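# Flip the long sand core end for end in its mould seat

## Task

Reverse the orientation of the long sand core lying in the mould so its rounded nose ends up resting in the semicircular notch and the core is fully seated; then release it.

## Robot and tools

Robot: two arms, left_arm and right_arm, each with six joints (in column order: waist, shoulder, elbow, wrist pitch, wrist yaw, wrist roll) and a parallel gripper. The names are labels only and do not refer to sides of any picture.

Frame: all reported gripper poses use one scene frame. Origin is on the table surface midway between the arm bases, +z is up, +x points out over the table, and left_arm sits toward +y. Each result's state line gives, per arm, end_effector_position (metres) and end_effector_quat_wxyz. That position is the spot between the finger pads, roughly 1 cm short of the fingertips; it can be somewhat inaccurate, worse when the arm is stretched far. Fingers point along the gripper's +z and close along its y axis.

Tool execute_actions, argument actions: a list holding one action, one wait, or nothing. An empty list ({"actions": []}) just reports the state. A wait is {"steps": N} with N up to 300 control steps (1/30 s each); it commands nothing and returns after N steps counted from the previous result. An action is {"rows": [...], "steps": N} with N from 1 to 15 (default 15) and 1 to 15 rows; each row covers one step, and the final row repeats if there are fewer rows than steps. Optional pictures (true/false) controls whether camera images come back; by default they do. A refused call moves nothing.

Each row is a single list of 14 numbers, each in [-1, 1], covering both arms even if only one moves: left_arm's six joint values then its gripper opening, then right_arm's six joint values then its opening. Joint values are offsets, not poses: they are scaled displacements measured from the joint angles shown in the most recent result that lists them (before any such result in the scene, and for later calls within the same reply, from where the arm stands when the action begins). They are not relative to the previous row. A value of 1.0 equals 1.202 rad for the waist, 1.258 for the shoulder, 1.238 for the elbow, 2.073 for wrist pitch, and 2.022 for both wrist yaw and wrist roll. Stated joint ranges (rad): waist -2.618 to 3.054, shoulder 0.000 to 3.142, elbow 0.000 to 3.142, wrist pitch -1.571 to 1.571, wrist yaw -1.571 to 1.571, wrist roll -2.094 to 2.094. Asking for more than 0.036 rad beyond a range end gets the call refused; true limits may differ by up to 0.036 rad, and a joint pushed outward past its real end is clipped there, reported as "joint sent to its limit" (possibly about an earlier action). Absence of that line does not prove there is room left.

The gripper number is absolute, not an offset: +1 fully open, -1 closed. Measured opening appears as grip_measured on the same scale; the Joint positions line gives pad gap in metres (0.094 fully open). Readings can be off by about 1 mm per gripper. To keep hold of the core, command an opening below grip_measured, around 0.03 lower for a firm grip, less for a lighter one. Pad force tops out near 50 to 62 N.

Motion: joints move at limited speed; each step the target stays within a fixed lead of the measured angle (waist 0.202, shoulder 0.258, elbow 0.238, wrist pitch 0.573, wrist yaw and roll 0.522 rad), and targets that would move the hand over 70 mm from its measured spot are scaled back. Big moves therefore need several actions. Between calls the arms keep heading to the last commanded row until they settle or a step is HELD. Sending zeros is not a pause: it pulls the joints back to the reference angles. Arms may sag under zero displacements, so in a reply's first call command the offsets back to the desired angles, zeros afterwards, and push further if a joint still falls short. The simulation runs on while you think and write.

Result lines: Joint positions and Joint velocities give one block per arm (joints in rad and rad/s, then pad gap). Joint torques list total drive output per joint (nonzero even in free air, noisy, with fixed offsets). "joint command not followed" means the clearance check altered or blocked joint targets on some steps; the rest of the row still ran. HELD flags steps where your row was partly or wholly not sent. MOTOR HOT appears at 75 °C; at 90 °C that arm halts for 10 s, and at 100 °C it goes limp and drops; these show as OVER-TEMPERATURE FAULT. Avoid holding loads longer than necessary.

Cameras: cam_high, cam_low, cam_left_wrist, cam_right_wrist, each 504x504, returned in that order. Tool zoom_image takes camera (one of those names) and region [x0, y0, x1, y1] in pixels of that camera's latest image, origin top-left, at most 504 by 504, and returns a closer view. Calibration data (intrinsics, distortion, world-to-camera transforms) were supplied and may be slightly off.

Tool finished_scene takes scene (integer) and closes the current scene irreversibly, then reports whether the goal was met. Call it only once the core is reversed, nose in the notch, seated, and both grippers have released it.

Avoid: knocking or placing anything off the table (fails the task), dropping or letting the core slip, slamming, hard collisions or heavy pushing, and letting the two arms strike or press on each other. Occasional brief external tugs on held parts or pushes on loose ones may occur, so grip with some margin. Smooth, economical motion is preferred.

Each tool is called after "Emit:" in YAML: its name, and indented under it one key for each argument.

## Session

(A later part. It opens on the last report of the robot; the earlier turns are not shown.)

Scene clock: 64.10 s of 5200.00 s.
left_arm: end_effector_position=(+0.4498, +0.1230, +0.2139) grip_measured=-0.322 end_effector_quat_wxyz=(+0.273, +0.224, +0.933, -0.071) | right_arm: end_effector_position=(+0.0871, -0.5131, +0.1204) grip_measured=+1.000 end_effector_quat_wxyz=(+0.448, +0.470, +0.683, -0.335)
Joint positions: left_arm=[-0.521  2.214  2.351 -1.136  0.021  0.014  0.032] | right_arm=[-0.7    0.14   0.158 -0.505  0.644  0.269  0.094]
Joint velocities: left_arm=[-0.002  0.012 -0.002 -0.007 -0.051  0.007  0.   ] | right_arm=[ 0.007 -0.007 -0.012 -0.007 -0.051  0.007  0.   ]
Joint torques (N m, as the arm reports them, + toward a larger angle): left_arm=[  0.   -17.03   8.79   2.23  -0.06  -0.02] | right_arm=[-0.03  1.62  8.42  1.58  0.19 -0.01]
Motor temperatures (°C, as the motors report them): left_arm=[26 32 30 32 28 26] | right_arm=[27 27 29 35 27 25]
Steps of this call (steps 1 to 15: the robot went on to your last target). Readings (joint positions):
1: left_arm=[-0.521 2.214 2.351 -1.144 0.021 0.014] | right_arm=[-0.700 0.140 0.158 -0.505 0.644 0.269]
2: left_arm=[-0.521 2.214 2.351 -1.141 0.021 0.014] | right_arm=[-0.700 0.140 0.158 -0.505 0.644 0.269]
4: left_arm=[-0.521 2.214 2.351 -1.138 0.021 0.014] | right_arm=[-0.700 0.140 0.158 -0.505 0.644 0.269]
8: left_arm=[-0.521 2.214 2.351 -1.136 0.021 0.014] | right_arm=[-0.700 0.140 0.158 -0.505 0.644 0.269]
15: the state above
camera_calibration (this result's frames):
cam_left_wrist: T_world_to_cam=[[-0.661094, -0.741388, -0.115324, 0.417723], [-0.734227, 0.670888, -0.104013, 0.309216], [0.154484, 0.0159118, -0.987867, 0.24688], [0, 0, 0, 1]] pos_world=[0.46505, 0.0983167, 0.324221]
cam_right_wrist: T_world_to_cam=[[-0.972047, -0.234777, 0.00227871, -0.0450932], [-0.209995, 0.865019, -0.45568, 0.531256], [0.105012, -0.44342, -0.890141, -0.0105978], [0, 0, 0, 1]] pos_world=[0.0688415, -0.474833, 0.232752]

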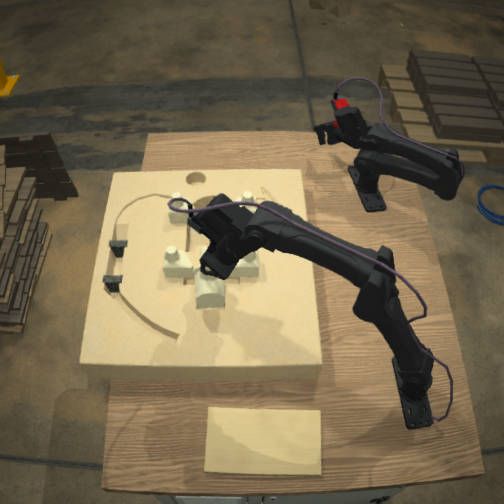

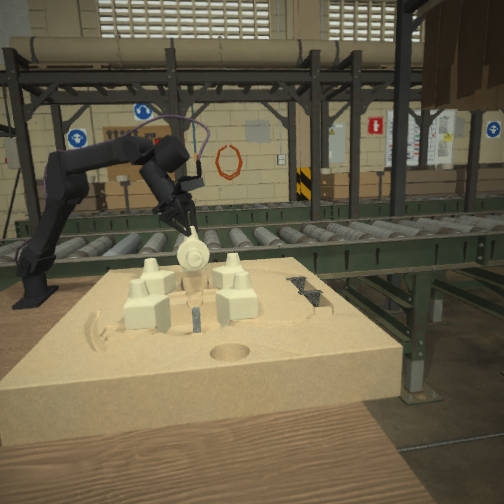

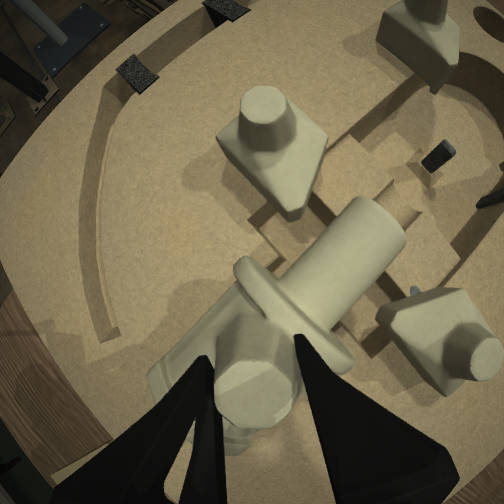

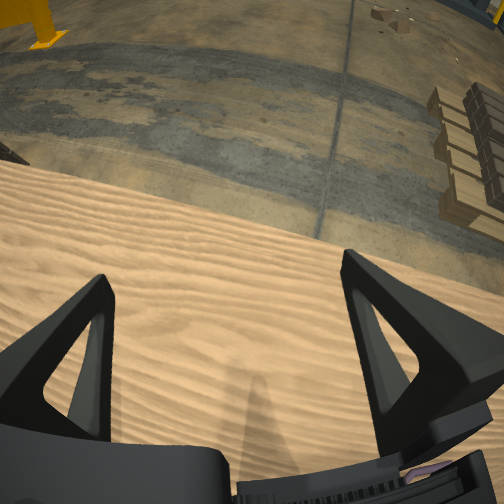

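Emit:
execute_actions:
  actions:
    - {"rows":[[-0.032,-0.05,0.02,0.07,0,0,-0.39,0,0,0,0,0,0,1],[-0.032,-0.05,0,0.08,0,0,-0.39,0,0,0,0,0,0,1],[-0.032,-0.05,-0.02,0.09,0,0,-0.39,0,0,0,0,0,0,1],[-0.032,-0.05,-0.04,0.1,0,0,-0.39,0,0,0,0,0,0,1],[-0.032,-0.05,-0.06,0.115,0,0,-0.39,0,0,0,0,0,0,1]]}
  pictures: false

Emit:
execute_actions:
  actions:
    - {"steps":12}

Emit:
zoom_image:
  camera: "cam_high"
  region: [160, 230, 270, 340]

Emit:
zoom_image:
  camera: "cam_low"
  region: [140, 210, 250, 320]

Scene clock: 66.67 s of 5200.00 s.
left_arm: end_effector_position=(+0.4474, +0.0992, +0.1799) grip_measured=-0.322 end_effector_quat_wxyz=(+0.264, +0.244, +0.930, -0.075) | right_arm: end_effector_position=(+0.0871, -0.5131, +0.1204) grip_measured=+1.000 end_effector_quat_wxyz=(+0.448, +0.470, +0.683, -0.335)
Joint positions: left_arm=[-0.561  2.227  2.24  -1.029  0.022  0.016  0.032] | right_arm=[-0.7    0.14   0.158 -0.505  0.644  0.269  0.094]
Joint velocities: left_arm=[-0.017 -0.027  0.007  0.081  0.066 -0.022 -0.001] | right_arm=[-0.002 -0.002 -0.002  0.081  0.037  0.007  0.   ]
Joint torques (N m, as the arm reports them, + toward a larger angle): left_arm=[  0.12 -17.68   9.3    2.16   0.    -0.06] | right_arm=[-0.04  1.65  8.42  1.58  0.19 -0.01]
Motor temperatures (°C, as the motors report them): left_arm=[26 33 30 33 28 26] | right_arm=[27 27 29 35 27 25]
Steps of this call (steps 1 to 15: the robot went on to your last target; steps 16 to 62: nothing new was sent; steps 63 to 77: all 15 steps of this action). Readings (joint positions):
63: left_arm=[-0.523 2.214 2.351 -1.134 0.020 0.014] | right_arm=[-0.700 0.140 0.158 -0.505 0.644 0.269]
64: left_arm=[-0.526 2.214 2.346 -1.129 0.015 0.014] | right_arm=[-0.700 0.140 0.158 -0.505 0.644 0.269]
66: left_arm=[-0.536 2.211 2.321 -1.101 0.013 0.014] | right_arm=[-0.700 0.140 0.158 -0.505 0.644 0.269]
70: left_arm=[-0.556 2.215 2.255 -1.046 0.019 0.014] | right_arm=[-0.700 0.140 0.158 -0.505 0.644 0.269]
77: the state above

Scene clock: 67.07 s of 5200.00 s.
left_arm: end_effector_position=(+0.4490, +0.0984, +0.1811) grip_measured=-0.322 end_effector_quat_wxyz=(+0.268, +0.244, +0.929, -0.076) | right_arm: end_effector_position=(+0.0871, -0.5131, +0.1204) grip_measured=+1.000 end_effector_quat_wxyz=(+0.448, +0.470, +0.683, -0.335)
Joint positions: left_arm=[-0.561  2.227  2.24  -1.02   0.022  0.016  0.032] | right_arm=[-0.7    0.14   0.158 -0.505  0.644  0.269  0.094]
Joint velocities: left_arm=[ 0.012 -0.002 -0.017 -0.022 -0.007  0.022  0.001] | right_arm=[-0.002 -0.017  0.002  0.022 -0.11  -0.007  0.   ]
Joint torques (N m, as the arm reports them, + toward a larger angle): left_arm=[  0.13 -17.69   9.26   2.2   -0.01  -0.07] | right_arm=[-0.03  1.64  8.42  1.58  0.2  -0.02]
Motor temperatures (°C, as the motors report them): left_arm=[26 34 30 33 28 26] | right_arm=[27 27 29 35 27 25]
Steps of this call (steps 1 to 12: the robot went on to your last target). Readings (joint positions):
1: left_arm=[-0.561 2.227 2.240 -1.027 0.022 0.016] | right_arm=[-0.700 0.140 0.158 -0.505 0.644 0.269]
2: left_arm=[-0.561 2.227 2.240 -1.025 0.022 0.016] | right_arm=[-0.700 0.140 0.158 -0.505 0.644 0.269]
4: left_arm=[-0.561 2.227 2.240 -1.023 0.022 0.016] | right_arm=[-0.700 0.140 0.158 -0.505 0.644 0.269]
8: left_arm=[-0.561 2.227 2.240 -1.020 0.022 0.016] | right_arm=[-0.700 0.140 0.158 -0.505 0.644 0.269]
12: the state above
camera_calibration (this result's frames):
cam_left_wrist: T_world_to_cam=[[-0.692675, -0.712326, -0.113104, 0.40605], [-0.705949, 0.701722, -0.096033, 0.304606], [0.147775, 0.0133263, -0.988931, 0.218444], [0, 0, 0, 1]] pos_world=[0.464016, 0.0725806, 0.291204]
cam_right_wrist: T_world_to_cam=[[-0.972047, -0.234777, 0.00227871, -0.0450932], [-0.209995, 0.865019, -0.45568, 0.531256], [0.105012, -0.44342, -0.890141, -0.0105978], [0, 0, 0, 1]] pos_world=[0.0688415, -0.474833, 0.232752]

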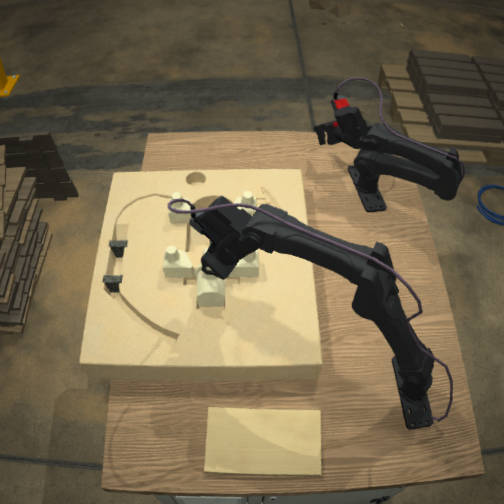

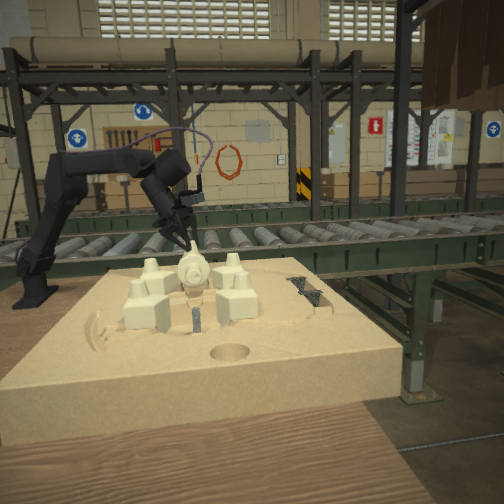

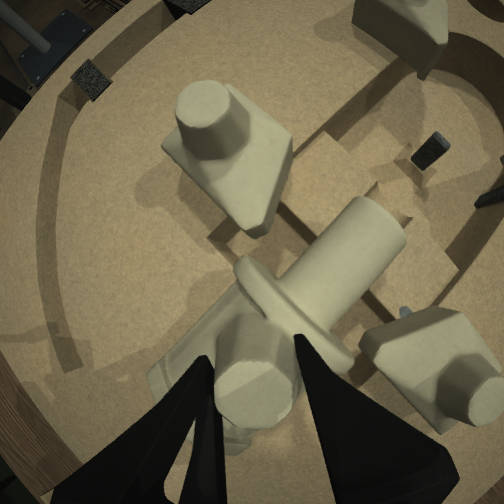

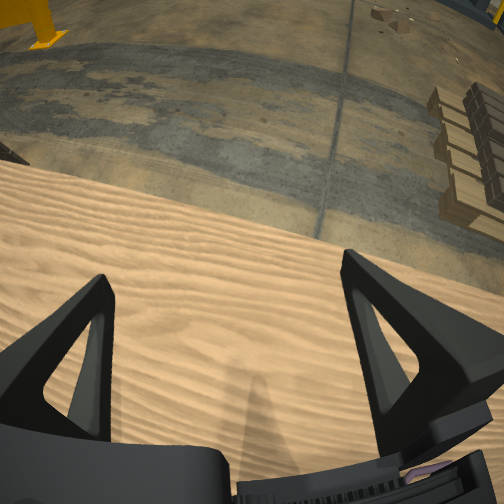

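Region (160, 230, 270, 340) of cam_high's 504x504 image, scaled by 4.582, with more detail than that image has.

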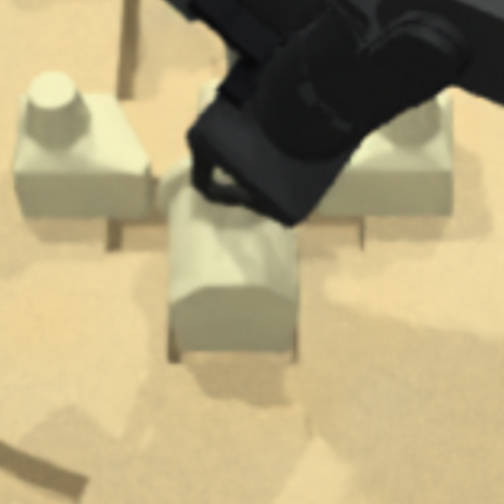

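Region (140, 210, 250, 320) of cam_low's 504x504 image, scaled by 4.582, with more detail than that image has.

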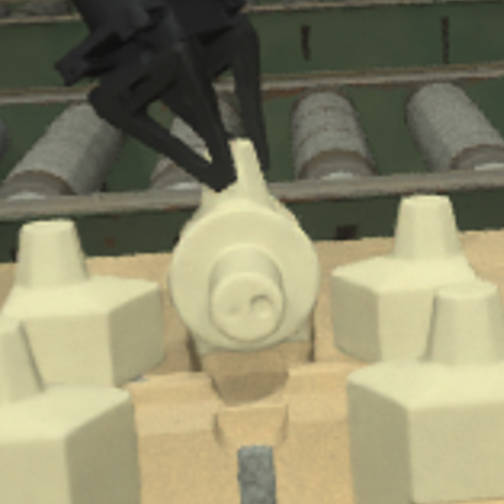

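Emit:
execute_actions:
  actions:
    - {"rows":[[0,-0.06,0.02,0.07,0,0,-0.39,0,0,0,0,0,0,1],[0,-0.06,0.01,0.075,0,0,-0.39,0,0,0,0,0,0,1],[0,-0.06,0,0.08,0,0,-0.39,0,0,0,0,0,0,1],[0,-0.06,-0.01,0.085,0,0,-0.39,0,0,0,0,0,0,1],[0,-0.06,-0.02,0.09,0,0,-0.39,0,0,0,0,0,0,1],[0,-0.06,-0.035,0.098,0,0,-0.39,0,0,0,0,0,0,1]]}

Emit:
zoom_image:
  camera: "cam_high"
  region: [160, 230, 270, 340]

Emit:
zoom_image:
  camera: "cam_low"
  region: [140, 210, 250, 320]

Scene clock: 69.33 s of 5200.00 s.
left_arm: end_effector_position=(+0.4515, +0.0971, +0.1611) grip_measured=-0.322 end_effector_quat_wxyz=(+0.265, +0.245, +0.930, -0.075) | right_arm: end_effector_position=(+0.0871, -0.5131, +0.1204) grip_measured=+1.000 end_effector_quat_wxyz=(+0.448, +0.470, +0.683, -0.335)
Joint positions: left_arm=[-0.561  2.226  2.16  -0.948  0.022  0.017  0.032] | right_arm=[-0.7    0.14   0.158 -0.505  0.644  0.269  0.094]
Joint velocities: left_arm=[-0.002  0.012 -0.002  0.095  0.022  0.037  0.   ] | right_arm=[-0.017 -0.002 -0.022  0.022  0.037 -0.022  0.   ]
Joint torques (N m, as the arm reports them, + toward a larger angle): left_arm=[ -0.02 -17.7    9.49   2.17   0.    -0.04] | right_arm=[-0.04  1.64  8.43  1.59  0.19 -0.02]
Motor temperatures (°C, as the motors report them): left_arm=[26 34 30 34 28 26] | right_arm=[27 27 29 36 27 25]
Steps of this call (steps 1 to 15: the robot went on to your last target; steps 16 to 53: nothing new was sent; steps 54 to 68: all 15 steps of this action). Readings (joint positions):
54: left_arm=[-0.561 2.227 2.240 -1.019 0.022 0.016] | right_arm=[-0.700 0.140 0.158 -0.505 0.644 0.269]
55: left_arm=[-0.561 2.227 2.237 -1.014 0.022 0.016] | right_arm=[-0.700 0.140 0.158 -0.505 0.644 0.269]
57: left_arm=[-0.561 2.226 2.224 -0.998 0.022 0.016] | right_arm=[-0.700 0.140 0.158 -0.505 0.644 0.269]
61: left_arm=[-0.561 2.226 2.179 -0.962 0.024 0.016] | right_arm=[-0.700 0.140 0.158 -0.505 0.644 0.269]
68: the state above
camera_calibration (this result's frames):
cam_left_wrist: T_world_to_cam=[[-0.693898, -0.711291, -0.112118, 0.404848], [-0.70571, 0.702707, -0.0904257, 0.304225], [0.143105, 0.0163767, -0.989572, 0.200301], [0, 0, 0, 1]] pos_world=[0.466954, 0.0709034, 0.271113]
cam_right_wrist: T_world_to_cam=[[-0.972047, -0.234777, 0.00227871, -0.0450932], [-0.209995, 0.865019, -0.45568, 0.531256], [0.105012, -0.44342, -0.890141, -0.0105978], [0, 0, 0, 1]] pos_world=[0.0688415, -0.474833, 0.232752]

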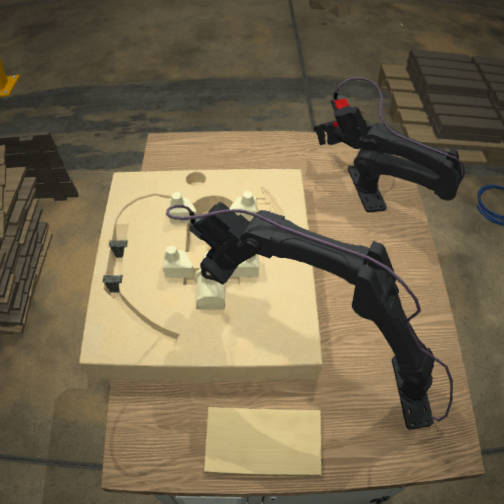

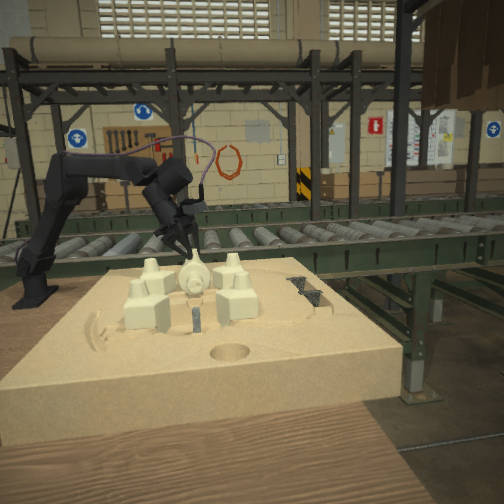

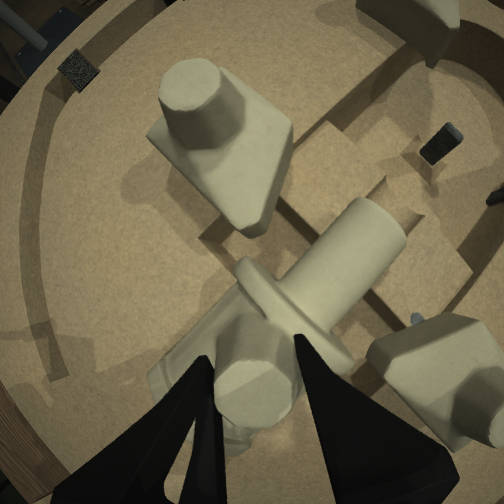

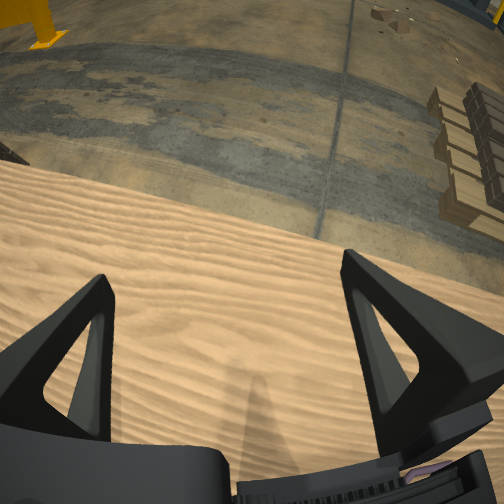

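Region (160, 230, 270, 340) of cam_high's 504x504 image, scaled by 4.582, with more detail than that image has.

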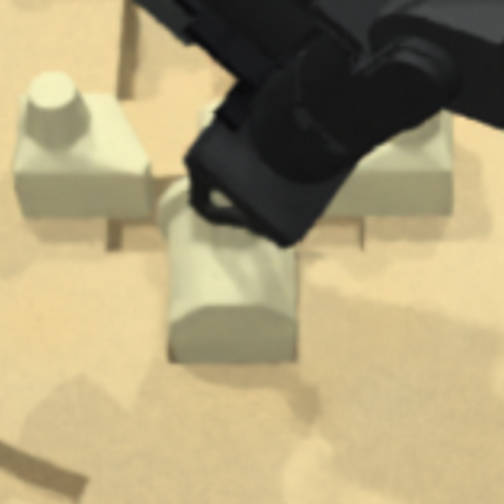

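Region (140, 210, 250, 320) of cam_low's 504x504 image, scaled by 4.582, with more detail than that image has.

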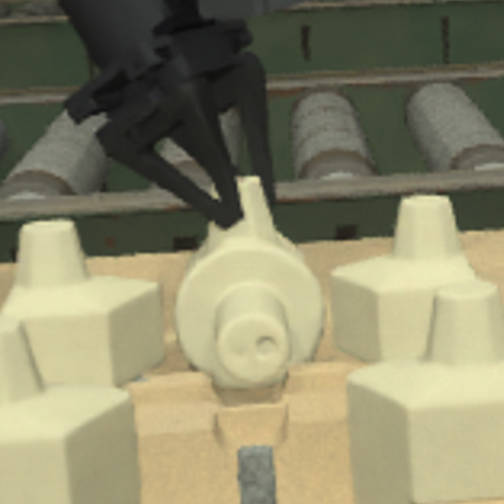

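Going in.

Emit:
execute_actions:
  actions:
    - {"rows":[[0,-0.06,0.02,0.065,0,0,-0.39,0,0,0,0,0,0,1],[0,-0.06,0.01,0.07,0,0,-0.39,0,0,0,0,0,0,1],[0,-0.06,0,0.075,0,0,-0.39,0,0,0,0,0,0,1],[0,-0.06,-0.01,0.08,0,0,-0.39,0,0,0,0,0,0,1],[0,-0.06,-0.02,0.085,0,0,-0.39,0,0,0,0,0,0,1],[0,-0.06,-0.035,0.093,0,0,-0.39,0,0,0,0,0,0,1]]}
  pictures: false

Emit:
execute_actions:
  actions:
    - {"rows":[[0,-0.03,0,0.03,0,0,-0.39,0,0,0,0,0,0,1]]}

Emit:
zoom_image:
  camera: "cam_low"
  region: [140, 210, 250, 320]

Scene clock: 71.23 s of 5200.00 s.
left_arm: end_effector_position=(+0.4525, +0.0968, +0.1496) grip_measured=-0.322 end_effector_quat_wxyz=(+0.266, +0.244, +0.929, -0.078) | right_arm: end_effector_position=(+0.0871, -0.5131, +0.1204) grip_measured=+1.000 end_effector_quat_wxyz=(+0.448, +0.470, +0.683, -0.335)
Joint positions: left_arm=[-0.559  2.217  2.098 -0.89   0.028  0.016  0.032] | right_arm=[-0.7    0.14   0.158 -0.505  0.644  0.269  0.094]
Joint velocities: left_arm=[ 0.002  0.002 -0.017  0.051 -0.022  0.066  0.   ] | right_arm=[ 0.007  0.017 -0.012  0.007  0.037  0.007  0.   ]
Joint torques (N m, as the arm reports them, + toward a larger angle): left_arm=[ -0.16 -17.13   7.97   2.29  -0.06  -0.02] | right_arm=[-0.01  1.64  8.42  1.59  0.19 -0.01]
Motor temperatures (°C, as the motors report them): left_arm=[26 35 30 34 28 26] | right_arm=[27 27 29 36 27 25]
Steps of this call (steps 1 to 15: the robot went on to your last target; steps 16 to 42: nothing new was sent; steps 43 to 57: all 15 steps of this action). Readings (joint positions):
43: left_arm=[-0.561 2.226 2.160 -0.945 0.022 0.017] | right_arm=[-0.700 0.140 0.158 -0.505 0.644 0.269]
44: left_arm=[-0.561 2.226 2.158 -0.943 0.022 0.017] | right_arm=[-0.700 0.140 0.158 -0.505 0.644 0.269]
46: left_arm=[-0.561 2.225 2.145 -0.929 0.022 0.017] | right_arm=[-0.700 0.140 0.158 -0.505 0.644 0.269]
50: left_arm=[-0.559 2.221 2.106 -0.897 0.027 0.016] | right_arm=[-0.700 0.140 0.158 -0.505 0.644 0.269]
57: the state above

Scene clock: 71.73 s of 5200.00 s.
left_arm: end_effector_position=(+0.4521, +0.0970, +0.1485) grip_measured=-0.322 end_effector_quat_wxyz=(+0.265, +0.244, +0.930, -0.078) | right_arm: end_effector_position=(+0.0871, -0.5131, +0.1204) grip_measured=+1.000 end_effector_quat_wxyz=(+0.448, +0.470, +0.683, -0.335)
Joint positions: left_arm=[-0.559  2.217  2.095 -0.89   0.028  0.016  0.032] | right_arm=[-0.7    0.14   0.158 -0.505  0.644  0.269  0.094]
Joint velocities: left_arm=[-0.002  0.017  0.002 -0.022  0.037 -0.007  0.   ] | right_arm=[ 0.002 -0.007 -0.007 -0.022 -0.037  0.051  0.   ]
Joint torques (N m, as the arm reports them, + toward a larger angle): left_arm=[ -0.02 -14.92   6.63   1.71   0.01  -0.03] | right_arm=[-0.03  1.62  8.41  1.59  0.19 -0.01]
Motor temperatures (°C, as the motors report them): left_arm=[26 35 30 34 28 26] | right_arm=[27 27 29 36 27 25]
Steps of this call (steps 1 to 15: all 15 steps of this action). Readings (joint positions):
1: left_arm=[-0.559 2.217 2.096 -0.891 0.028 0.016] | right_arm=[-0.700 0.140 0.158 -0.505 0.644 0.269]
2: left_arm=[-0.559 2.217 2.095 -0.890 0.028 0.016] | right_arm=[-0.700 0.140 0.158 -0.505 0.644 0.269]
4: left_arm=[-0.559 2.217 2.095 -0.890 0.028 0.016] | right_arm=[-0.700 0.140 0.158 -0.505 0.644 0.269]
8: left_arm=[-0.559 2.217 2.095 -0.890 0.028 0.016] | right_arm=[-0.700 0.140 0.158 -0.505 0.644 0.269]
15: the state above
camera_calibration (this result's frames):
cam_left_wrist: T_world_to_cam=[[-0.69413, -0.711791, -0.107412, 0.403292], [-0.705778, 0.702301, -0.0930085, 0.303997], [0.141638, 0.0112491, -0.989855, 0.18888], [0, 0, 0, 1]] pos_world=[0.467739, 0.0714367, 0.258556]
cam_right_wrist: T_world_to_cam=[[-0.972047, -0.234777, 0.00227871, -0.0450932], [-0.209995, 0.865019, -0.45568, 0.531256], [0.105012, -0.44342, -0.890141, -0.0105978], [0, 0, 0, 1]] pos_world=[0.0688415, -0.474833, 0.232752]

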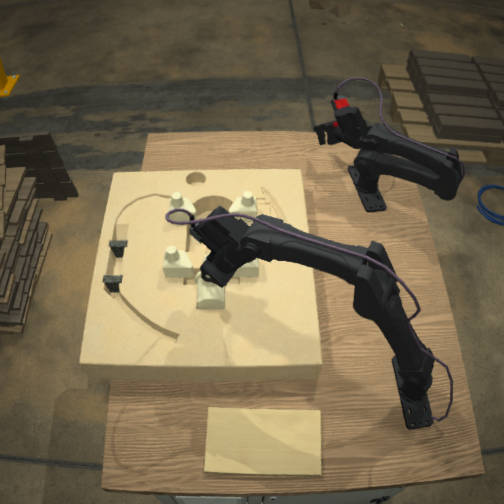

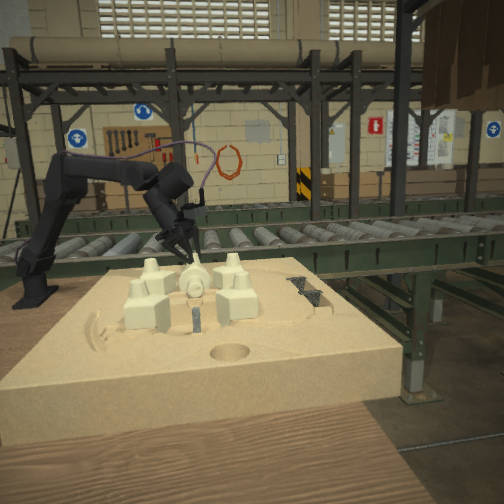

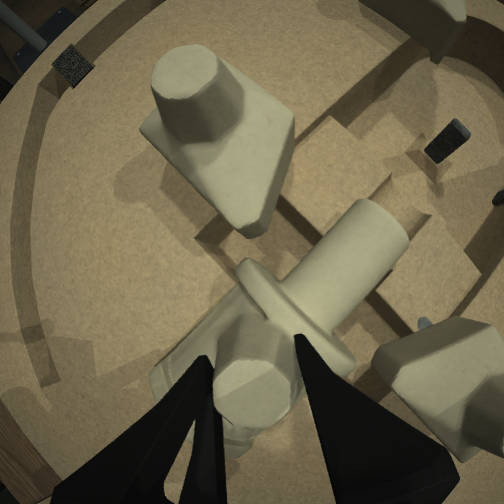

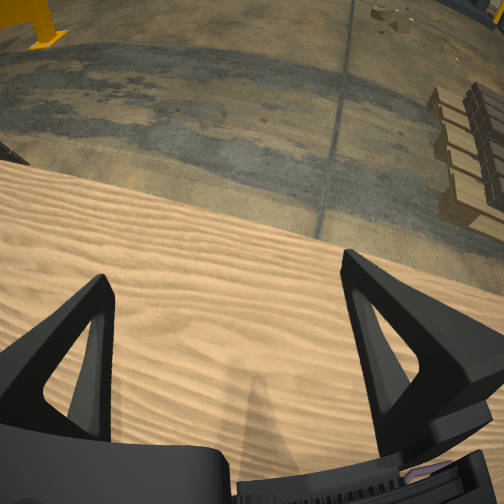

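Region (140, 210, 250, 320) of cam_low's 504x504 image, scaled by 4.582, with more detail than that image has.

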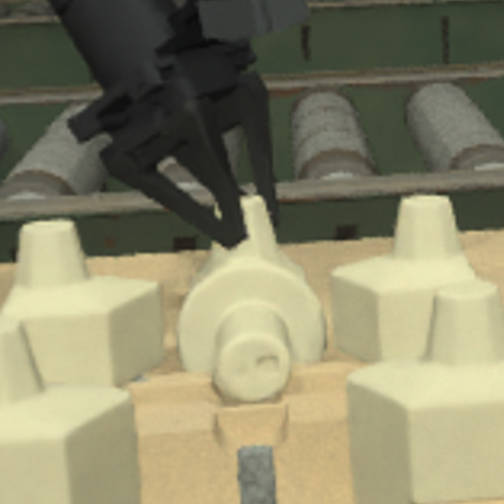

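Emit:
execute_actions:
  actions:
    - {"rows":[[0.022,-0.05,0.005,0.03,-0.02,0,-0.39,0,0,0,0,0,0,1]]}

Emit:
zoom_image:
  camera: "cam_low"
  region: [140, 210, 250, 320]

Emit:
zoom_image:
  camera: "cam_high"
  region: [160, 230, 270, 340]

Scene clock: 73.47 s of 5200.00 s.
left_arm: end_effector_position=(+0.4528, +0.0983, +0.1492) grip_measured=-0.322 end_effector_quat_wxyz=(+0.265, +0.243, +0.930, -0.080) | right_arm: end_effector_position=(+0.0871, -0.5131, +0.1204) grip_measured=+1.000 end_effector_quat_wxyz=(+0.448, +0.470, +0.683, -0.335)
Joint positions: left_arm=[-0.554  2.216  2.095 -0.889  0.034  0.016  0.032] | right_arm=[-0.7    0.14   0.158 -0.505  0.644  0.269  0.094]
Joint velocities: left_arm=[ 0.017 -0.002 -0.007 -0.11  -0.022 -0.066  0.   ] | right_arm=[-0.012 -0.002 -0.017 -0.007  0.037 -0.007  0.   ]
Joint torques (N m, as the arm reports them, + toward a larger angle): left_arm=[  1.89 -16.72   6.86   1.69  -0.51  -0.03] | right_arm=[-0.02  1.64  8.41  1.58  0.19 -0.01]
Motor temperatures (°C, as the motors report them): left_arm=[26 35 30 34 28 26] | right_arm=[27 27 29 36 27 25]
Steps of this call (steps 1 to 15: the robot went on to your last target; steps 16 to 37: nothing new was sent; steps 38 to 52: all 15 steps of this action). Readings (joint positions):
38: left_arm=[-0.557 2.216 2.095 -0.890 0.027 0.016] | right_arm=[-0.700 0.140 0.158 -0.505 0.644 0.269]
39: left_arm=[-0.556 2.216 2.095 -0.889 0.031 0.016] | right_arm=[-0.700 0.140 0.158 -0.505 0.644 0.269]
41: left_arm=[-0.554 2.216 2.095 -0.889 0.034 0.016] | right_arm=[-0.700 0.140 0.158 -0.505 0.644 0.269]
45: left_arm=[-0.554 2.216 2.095 -0.889 0.034 0.016] | right_arm=[-0.700 0.140 0.158 -0.505 0.644 0.269]
52: the state above
camera_calibration (this result's frames):
cam_left_wrist: T_world_to_cam=[[-0.693451, -0.713162, -0.102595, 0.403838], [-0.706688, 0.700975, -0.0960526, 0.304694], [0.140418, 0.00589499, -0.990075, 0.190571], [0, 0, 0, 1]] pos_world=[0.468606, 0.073295, 0.259378]
cam_right_wrist: T_world_to_cam=[[-0.972047, -0.234777, 0.00227871, -0.0450932], [-0.209995, 0.865019, -0.45568, 0.531256], [0.105012, -0.44342, -0.890141, -0.0105978], [0, 0, 0, 1]] pos_world=[0.0688415, -0.474833, 0.232752]

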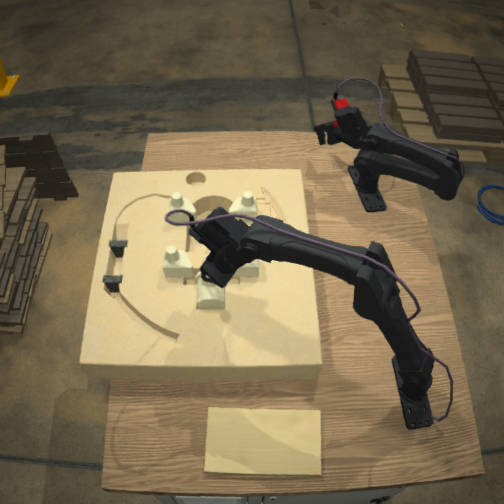

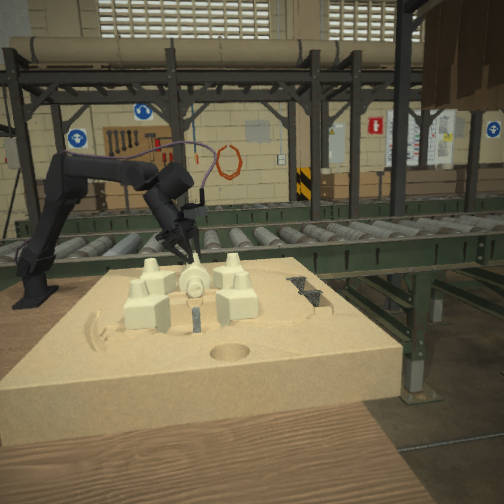

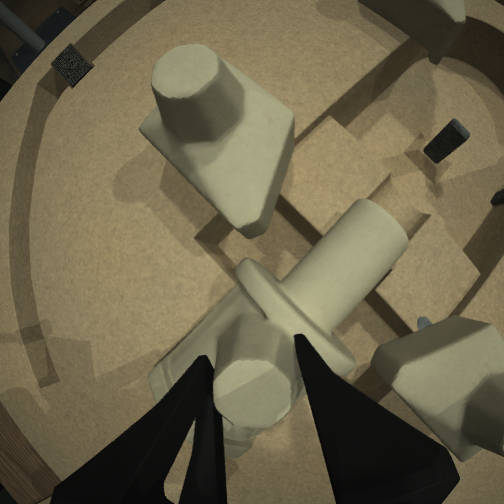

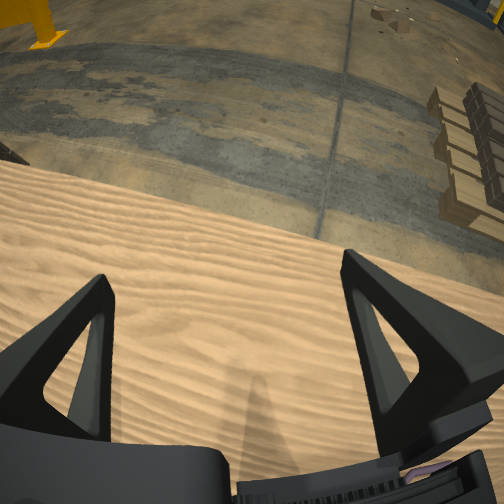

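Region (140, 210, 250, 320) of cam_low's 504x504 image, scaled by 4.582, with more detail than that image has.

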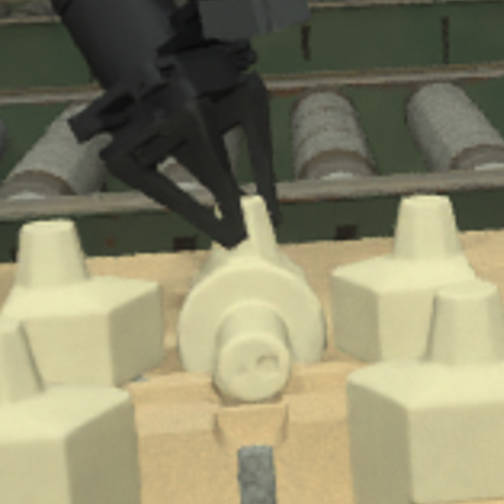

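Region (160, 230, 270, 340) of cam_high's 504x504 image, scaled by 4.582, with more detail than that image has.

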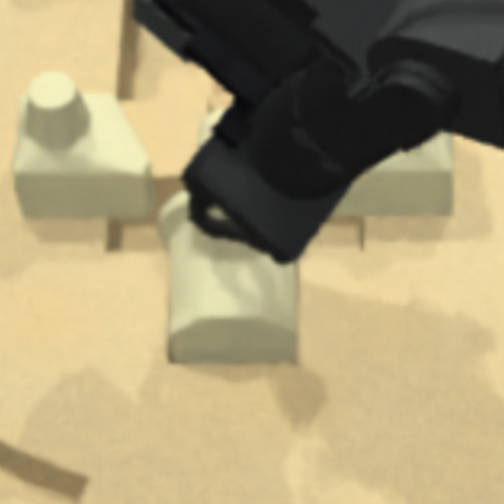

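Lift slightly (retracting), move +y.

Emit:
execute_actions:
  actions:
    - {"rows":[[0.012,-0.085,0.03,0.045,-0.01,0,-0.39,0,0,0,0,0,0,1]]}
  pictures: false

Emit:
execute_actions:
  actions:
    - {"rows":[[0.005,-0.04,-0.01,0.055,0,0,-0.39,0,0,0,0,0,0,1]]}

Emit:
zoom_image:
  camera: "cam_low"
  region: [140, 210, 250, 320]

Scene clock: 75.03 s of 5200.00 s.
left_arm: end_effector_position=(+0.4522, +0.0979, +0.1509) grip_measured=-0.322 end_effector_quat_wxyz=(+0.266, +0.243, +0.929, -0.082) | right_arm: end_effector_position=(+0.0871, -0.5131, +0.1204) grip_measured=+1.000 end_effector_quat_wxyz=(+0.448, +0.470, +0.683, -0.335)
Joint positions: left_arm=[-0.554  2.213  2.095 -0.89   0.038  0.016  0.032] | right_arm=[-0.7    0.14   0.158 -0.505  0.644  0.269  0.094]
Joint velocities: left_arm=[ 0.007  0.022  0.002  0.007 -0.007  0.051 -0.   ] | right_arm=[-0.007 -0.007 -0.022  0.022 -0.007 -0.051  0.   ]
Joint torques (N m, as the arm reports them, + toward a larger angle): left_arm=[  1.16 -19.28   9.29   1.91  -0.22  -0.04] | right_arm=[-0.02  1.64  8.42  1.58  0.19 -0.02]
Motor temperatures (°C, as the motors report them): left_arm=[26 36 30 34 28 26] | right_arm=[27 27 29 36 27 25]
Steps of this call (steps 1 to 15: the robot went on to your last target; steps 16 to 32: nothing new was sent; steps 33 to 47: all 15 steps of this action). Readings (joint positions):
33: left_arm=[-0.554 2.213 2.095 -0.889 0.036 0.016] | right_arm=[-0.700 0.140 0.158 -0.505 0.644 0.269]
34: left_arm=[-0.554 2.213 2.095 -0.890 0.038 0.016] | right_arm=[-0.700 0.140 0.158 -0.505 0.644 0.269]
36: left_arm=[-0.554 2.213 2.095 -0.890 0.038 0.016] | right_arm=[-0.700 0.140 0.158 -0.505 0.644 0.269]
40: left_arm=[-0.554 2.213 2.095 -0.890 0.038 0.016] | right_arm=[-0.700 0.140 0.158 -0.505 0.644 0.269]
47: the state above

Scene clock: 75.53 s of 5200.00 s.
left_arm: end_effector_position=(+0.4521, +0.0979, +0.1480) grip_measured=-0.322 end_effector_quat_wxyz=(+0.266, +0.243, +0.929, -0.085) | right_arm: end_effector_position=(+0.0871, -0.5131, +0.1204) grip_measured=+1.000 end_effector_quat_wxyz=(+0.448, +0.470, +0.683, -0.335)
Joint positions: left_arm=[-0.552  2.209  2.077 -0.874  0.044  0.017  0.032] | right_arm=[-0.7    0.14   0.158 -0.505  0.644  0.269  0.094]
Joint velocities: left_arm=[-0.012  0.002 -0.007 -0.051 -0.007  0.037  0.001] | right_arm=[-0.002 -0.017  0.007  0.022  0.007 -0.022  0.   ]
Joint torques (N m, as the arm reports them, + toward a larger angle): left_arm=[  0.32 -15.58   6.92   2.01  -0.05  -0.05] | right_arm=[-0.02  1.65  8.42  1.58  0.19 -0.02]
Motor temperatures (°C, as the motors report them): left_arm=[26 36 30 34 28 26] | right_arm=[27 27 29 36 27 25]
Steps of this call (steps 1 to 15: all 15 steps of this action). Readings (joint positions):
1: left_arm=[-0.554 2.213 2.089 -0.886 0.039 0.017] | right_arm=[-0.700 0.140 0.158 -0.505 0.644 0.269]
2: left_arm=[-0.554 2.211 2.083 -0.880 0.040 0.017] | right_arm=[-0.700 0.140 0.158 -0.505 0.644 0.269]
4: left_arm=[-0.553 2.210 2.079 -0.876 0.043 0.017] | right_arm=[-0.700 0.140 0.158 -0.505 0.644 0.269]
8: left_arm=[-0.552 2.209 2.077 -0.874 0.044 0.017] | right_arm=[-0.700 0.140 0.158 -0.505 0.644 0.269]
15: the state above
camera_calibration (this result's frames):
cam_left_wrist: T_world_to_cam=[[-0.696191, -0.711357, -0.0963805, 0.403141], [-0.704019, 0.702824, -0.101955, 0.303845], [0.140265, -0.00312611, -0.990109, 0.190475], [0, 0, 0, 1]] pos_world=[0.467859, 0.0738226, 0.258424]
cam_right_wrist: T_world_to_cam=[[-0.972047, -0.234777, 0.00227871, -0.0450932], [-0.209995, 0.865019, -0.45568, 0.531256], [0.105012, -0.44342, -0.890141, -0.0105978], [0, 0, 0, 1]] pos_world=[0.0688415, -0.474833, 0.232752]

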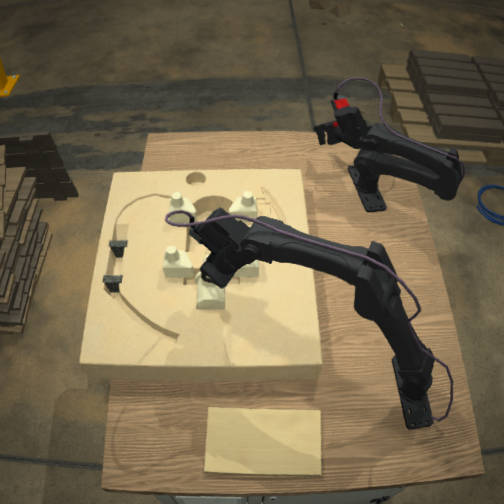

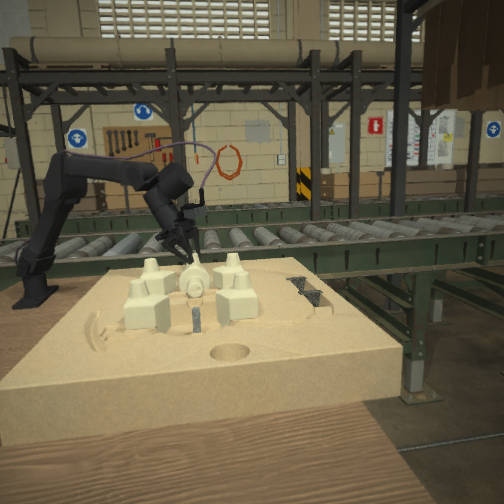

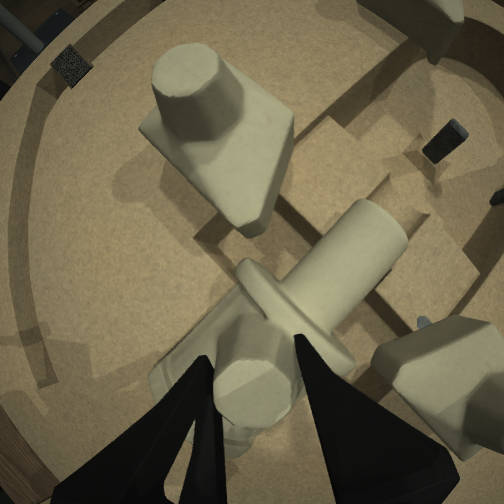

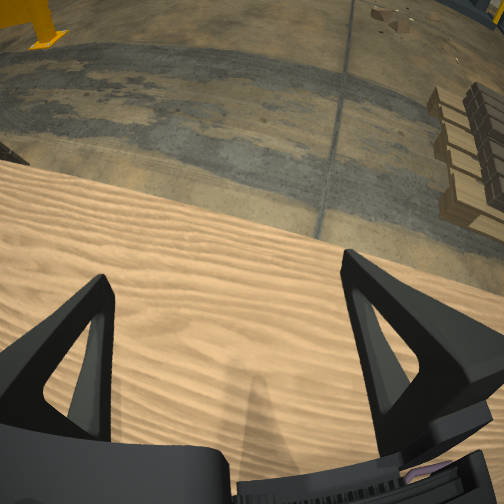

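Region (140, 210, 250, 320) of cam_low's 504x504 image, scaled by 4.582, with more detail than that image has.

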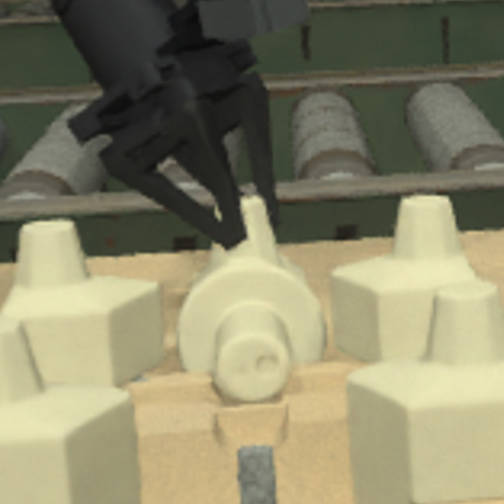

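Emit:
execute_actions:
  actions:
    - {"rows":[[0.03,-0.1,0.04,0.02,-0.03,0,-0.39,0,0,0,0,0,0,1]]}

Scene clock: 77.40 s of 5200.00 s.
left_arm: end_effector_position=(+0.4505, +0.1011, +0.1513) grip_measured=-0.322 end_effector_quat_wxyz=(+0.264, +0.244, +0.929, -0.085) | right_arm: end_effector_position=(+0.0871, -0.5131, +0.1204) grip_measured=+1.000 end_effector_quat_wxyz=(+0.448, +0.470, +0.683, -0.335)
Joint positions: left_arm=[-0.547  2.2    2.077 -0.886  0.048  0.021  0.032] | right_arm=[-0.7    0.14   0.158 -0.505  0.644  0.269  0.094]
Joint velocities: left_arm=[ 0.002 -0.027 -0.012  0.037  0.037 -0.051  0.   ] | right_arm=[ 0.002 -0.002  0.002 -0.051 -0.007 -0.081  0.   ]
Joint torques (N m, as the arm reports them, + toward a larger angle): left_arm=[  2.22 -19.29   9.89   1.57  -0.58  -0.06] | right_arm=[-0.03  1.63  8.41  1.58  0.2  -0.02]
Motor temperatures (°C, as the motors report them): left_arm=[26 36 30 34 28 26] | right_arm=[27 27 29 36 27 25]
Steps of this call (steps 1 to 15: the robot went on to your last target; steps 16 to 41: nothing new was sent; steps 42 to 56: all 15 steps of this action). Readings (joint positions):
42: left_arm=[-0.550 2.205 2.077 -0.875 0.043 0.017] | right_arm=[-0.700 0.140 0.158 -0.505 0.644 0.269]
43: left_arm=[-0.550 2.204 2.077 -0.879 0.043 0.018] | right_arm=[-0.700 0.140 0.158 -0.505 0.644 0.269]
45: left_arm=[-0.548 2.201 2.077 -0.884 0.046 0.019] | right_arm=[-0.700 0.140 0.158 -0.505 0.644 0.269]
49: left_arm=[-0.547 2.200 2.077 -0.886 0.048 0.021] | right_arm=[-0.700 0.140 0.158 -0.505 0.644 0.269]
56: the state above
camera_calibration (this result's frames):
cam_left_wrist: T_world_to_cam=[[-0.69717, -0.710623, -0.0946992, 0.404726], [-0.70368, 0.703568, -0.0991292, 0.300139], [0.137071, -0.00247203, -0.990558, 0.195416], [0, 0, 0, 1]] pos_world=[0.466579, 0.0769224, 0.261651]
cam_right_wrist: T_world_to_cam=[[-0.972047, -0.234777, 0.00227871, -0.0450932], [-0.209995, 0.865019, -0.45568, 0.531256], [0.105012, -0.44342, -0.890141, -0.0105978], [0, 0, 0, 1]] pos_world=[0.0688415, -0.474833, 0.232752]

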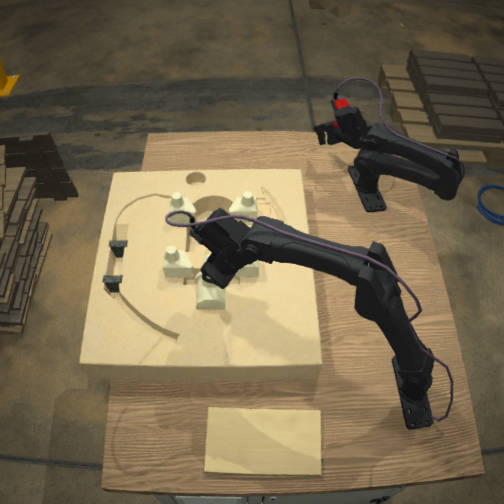

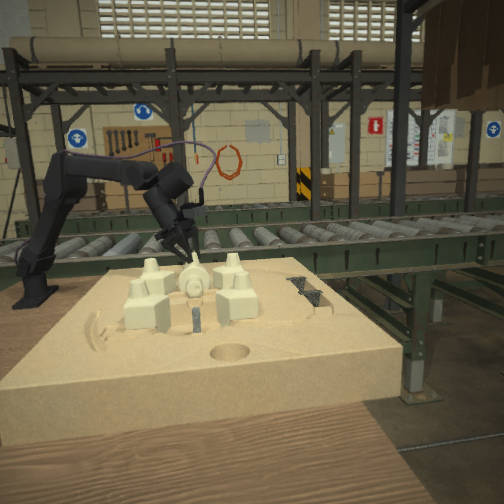

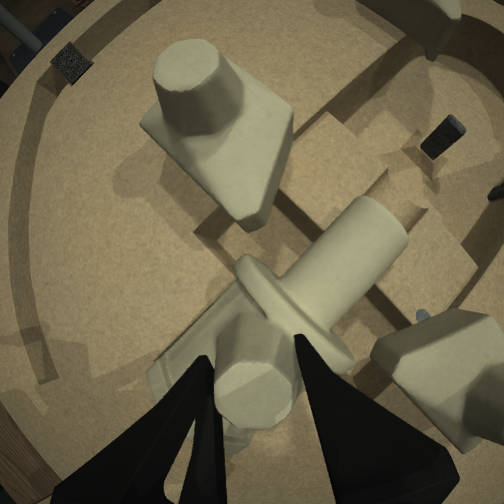

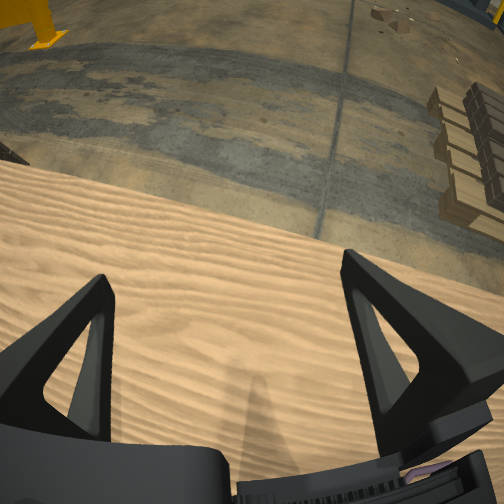

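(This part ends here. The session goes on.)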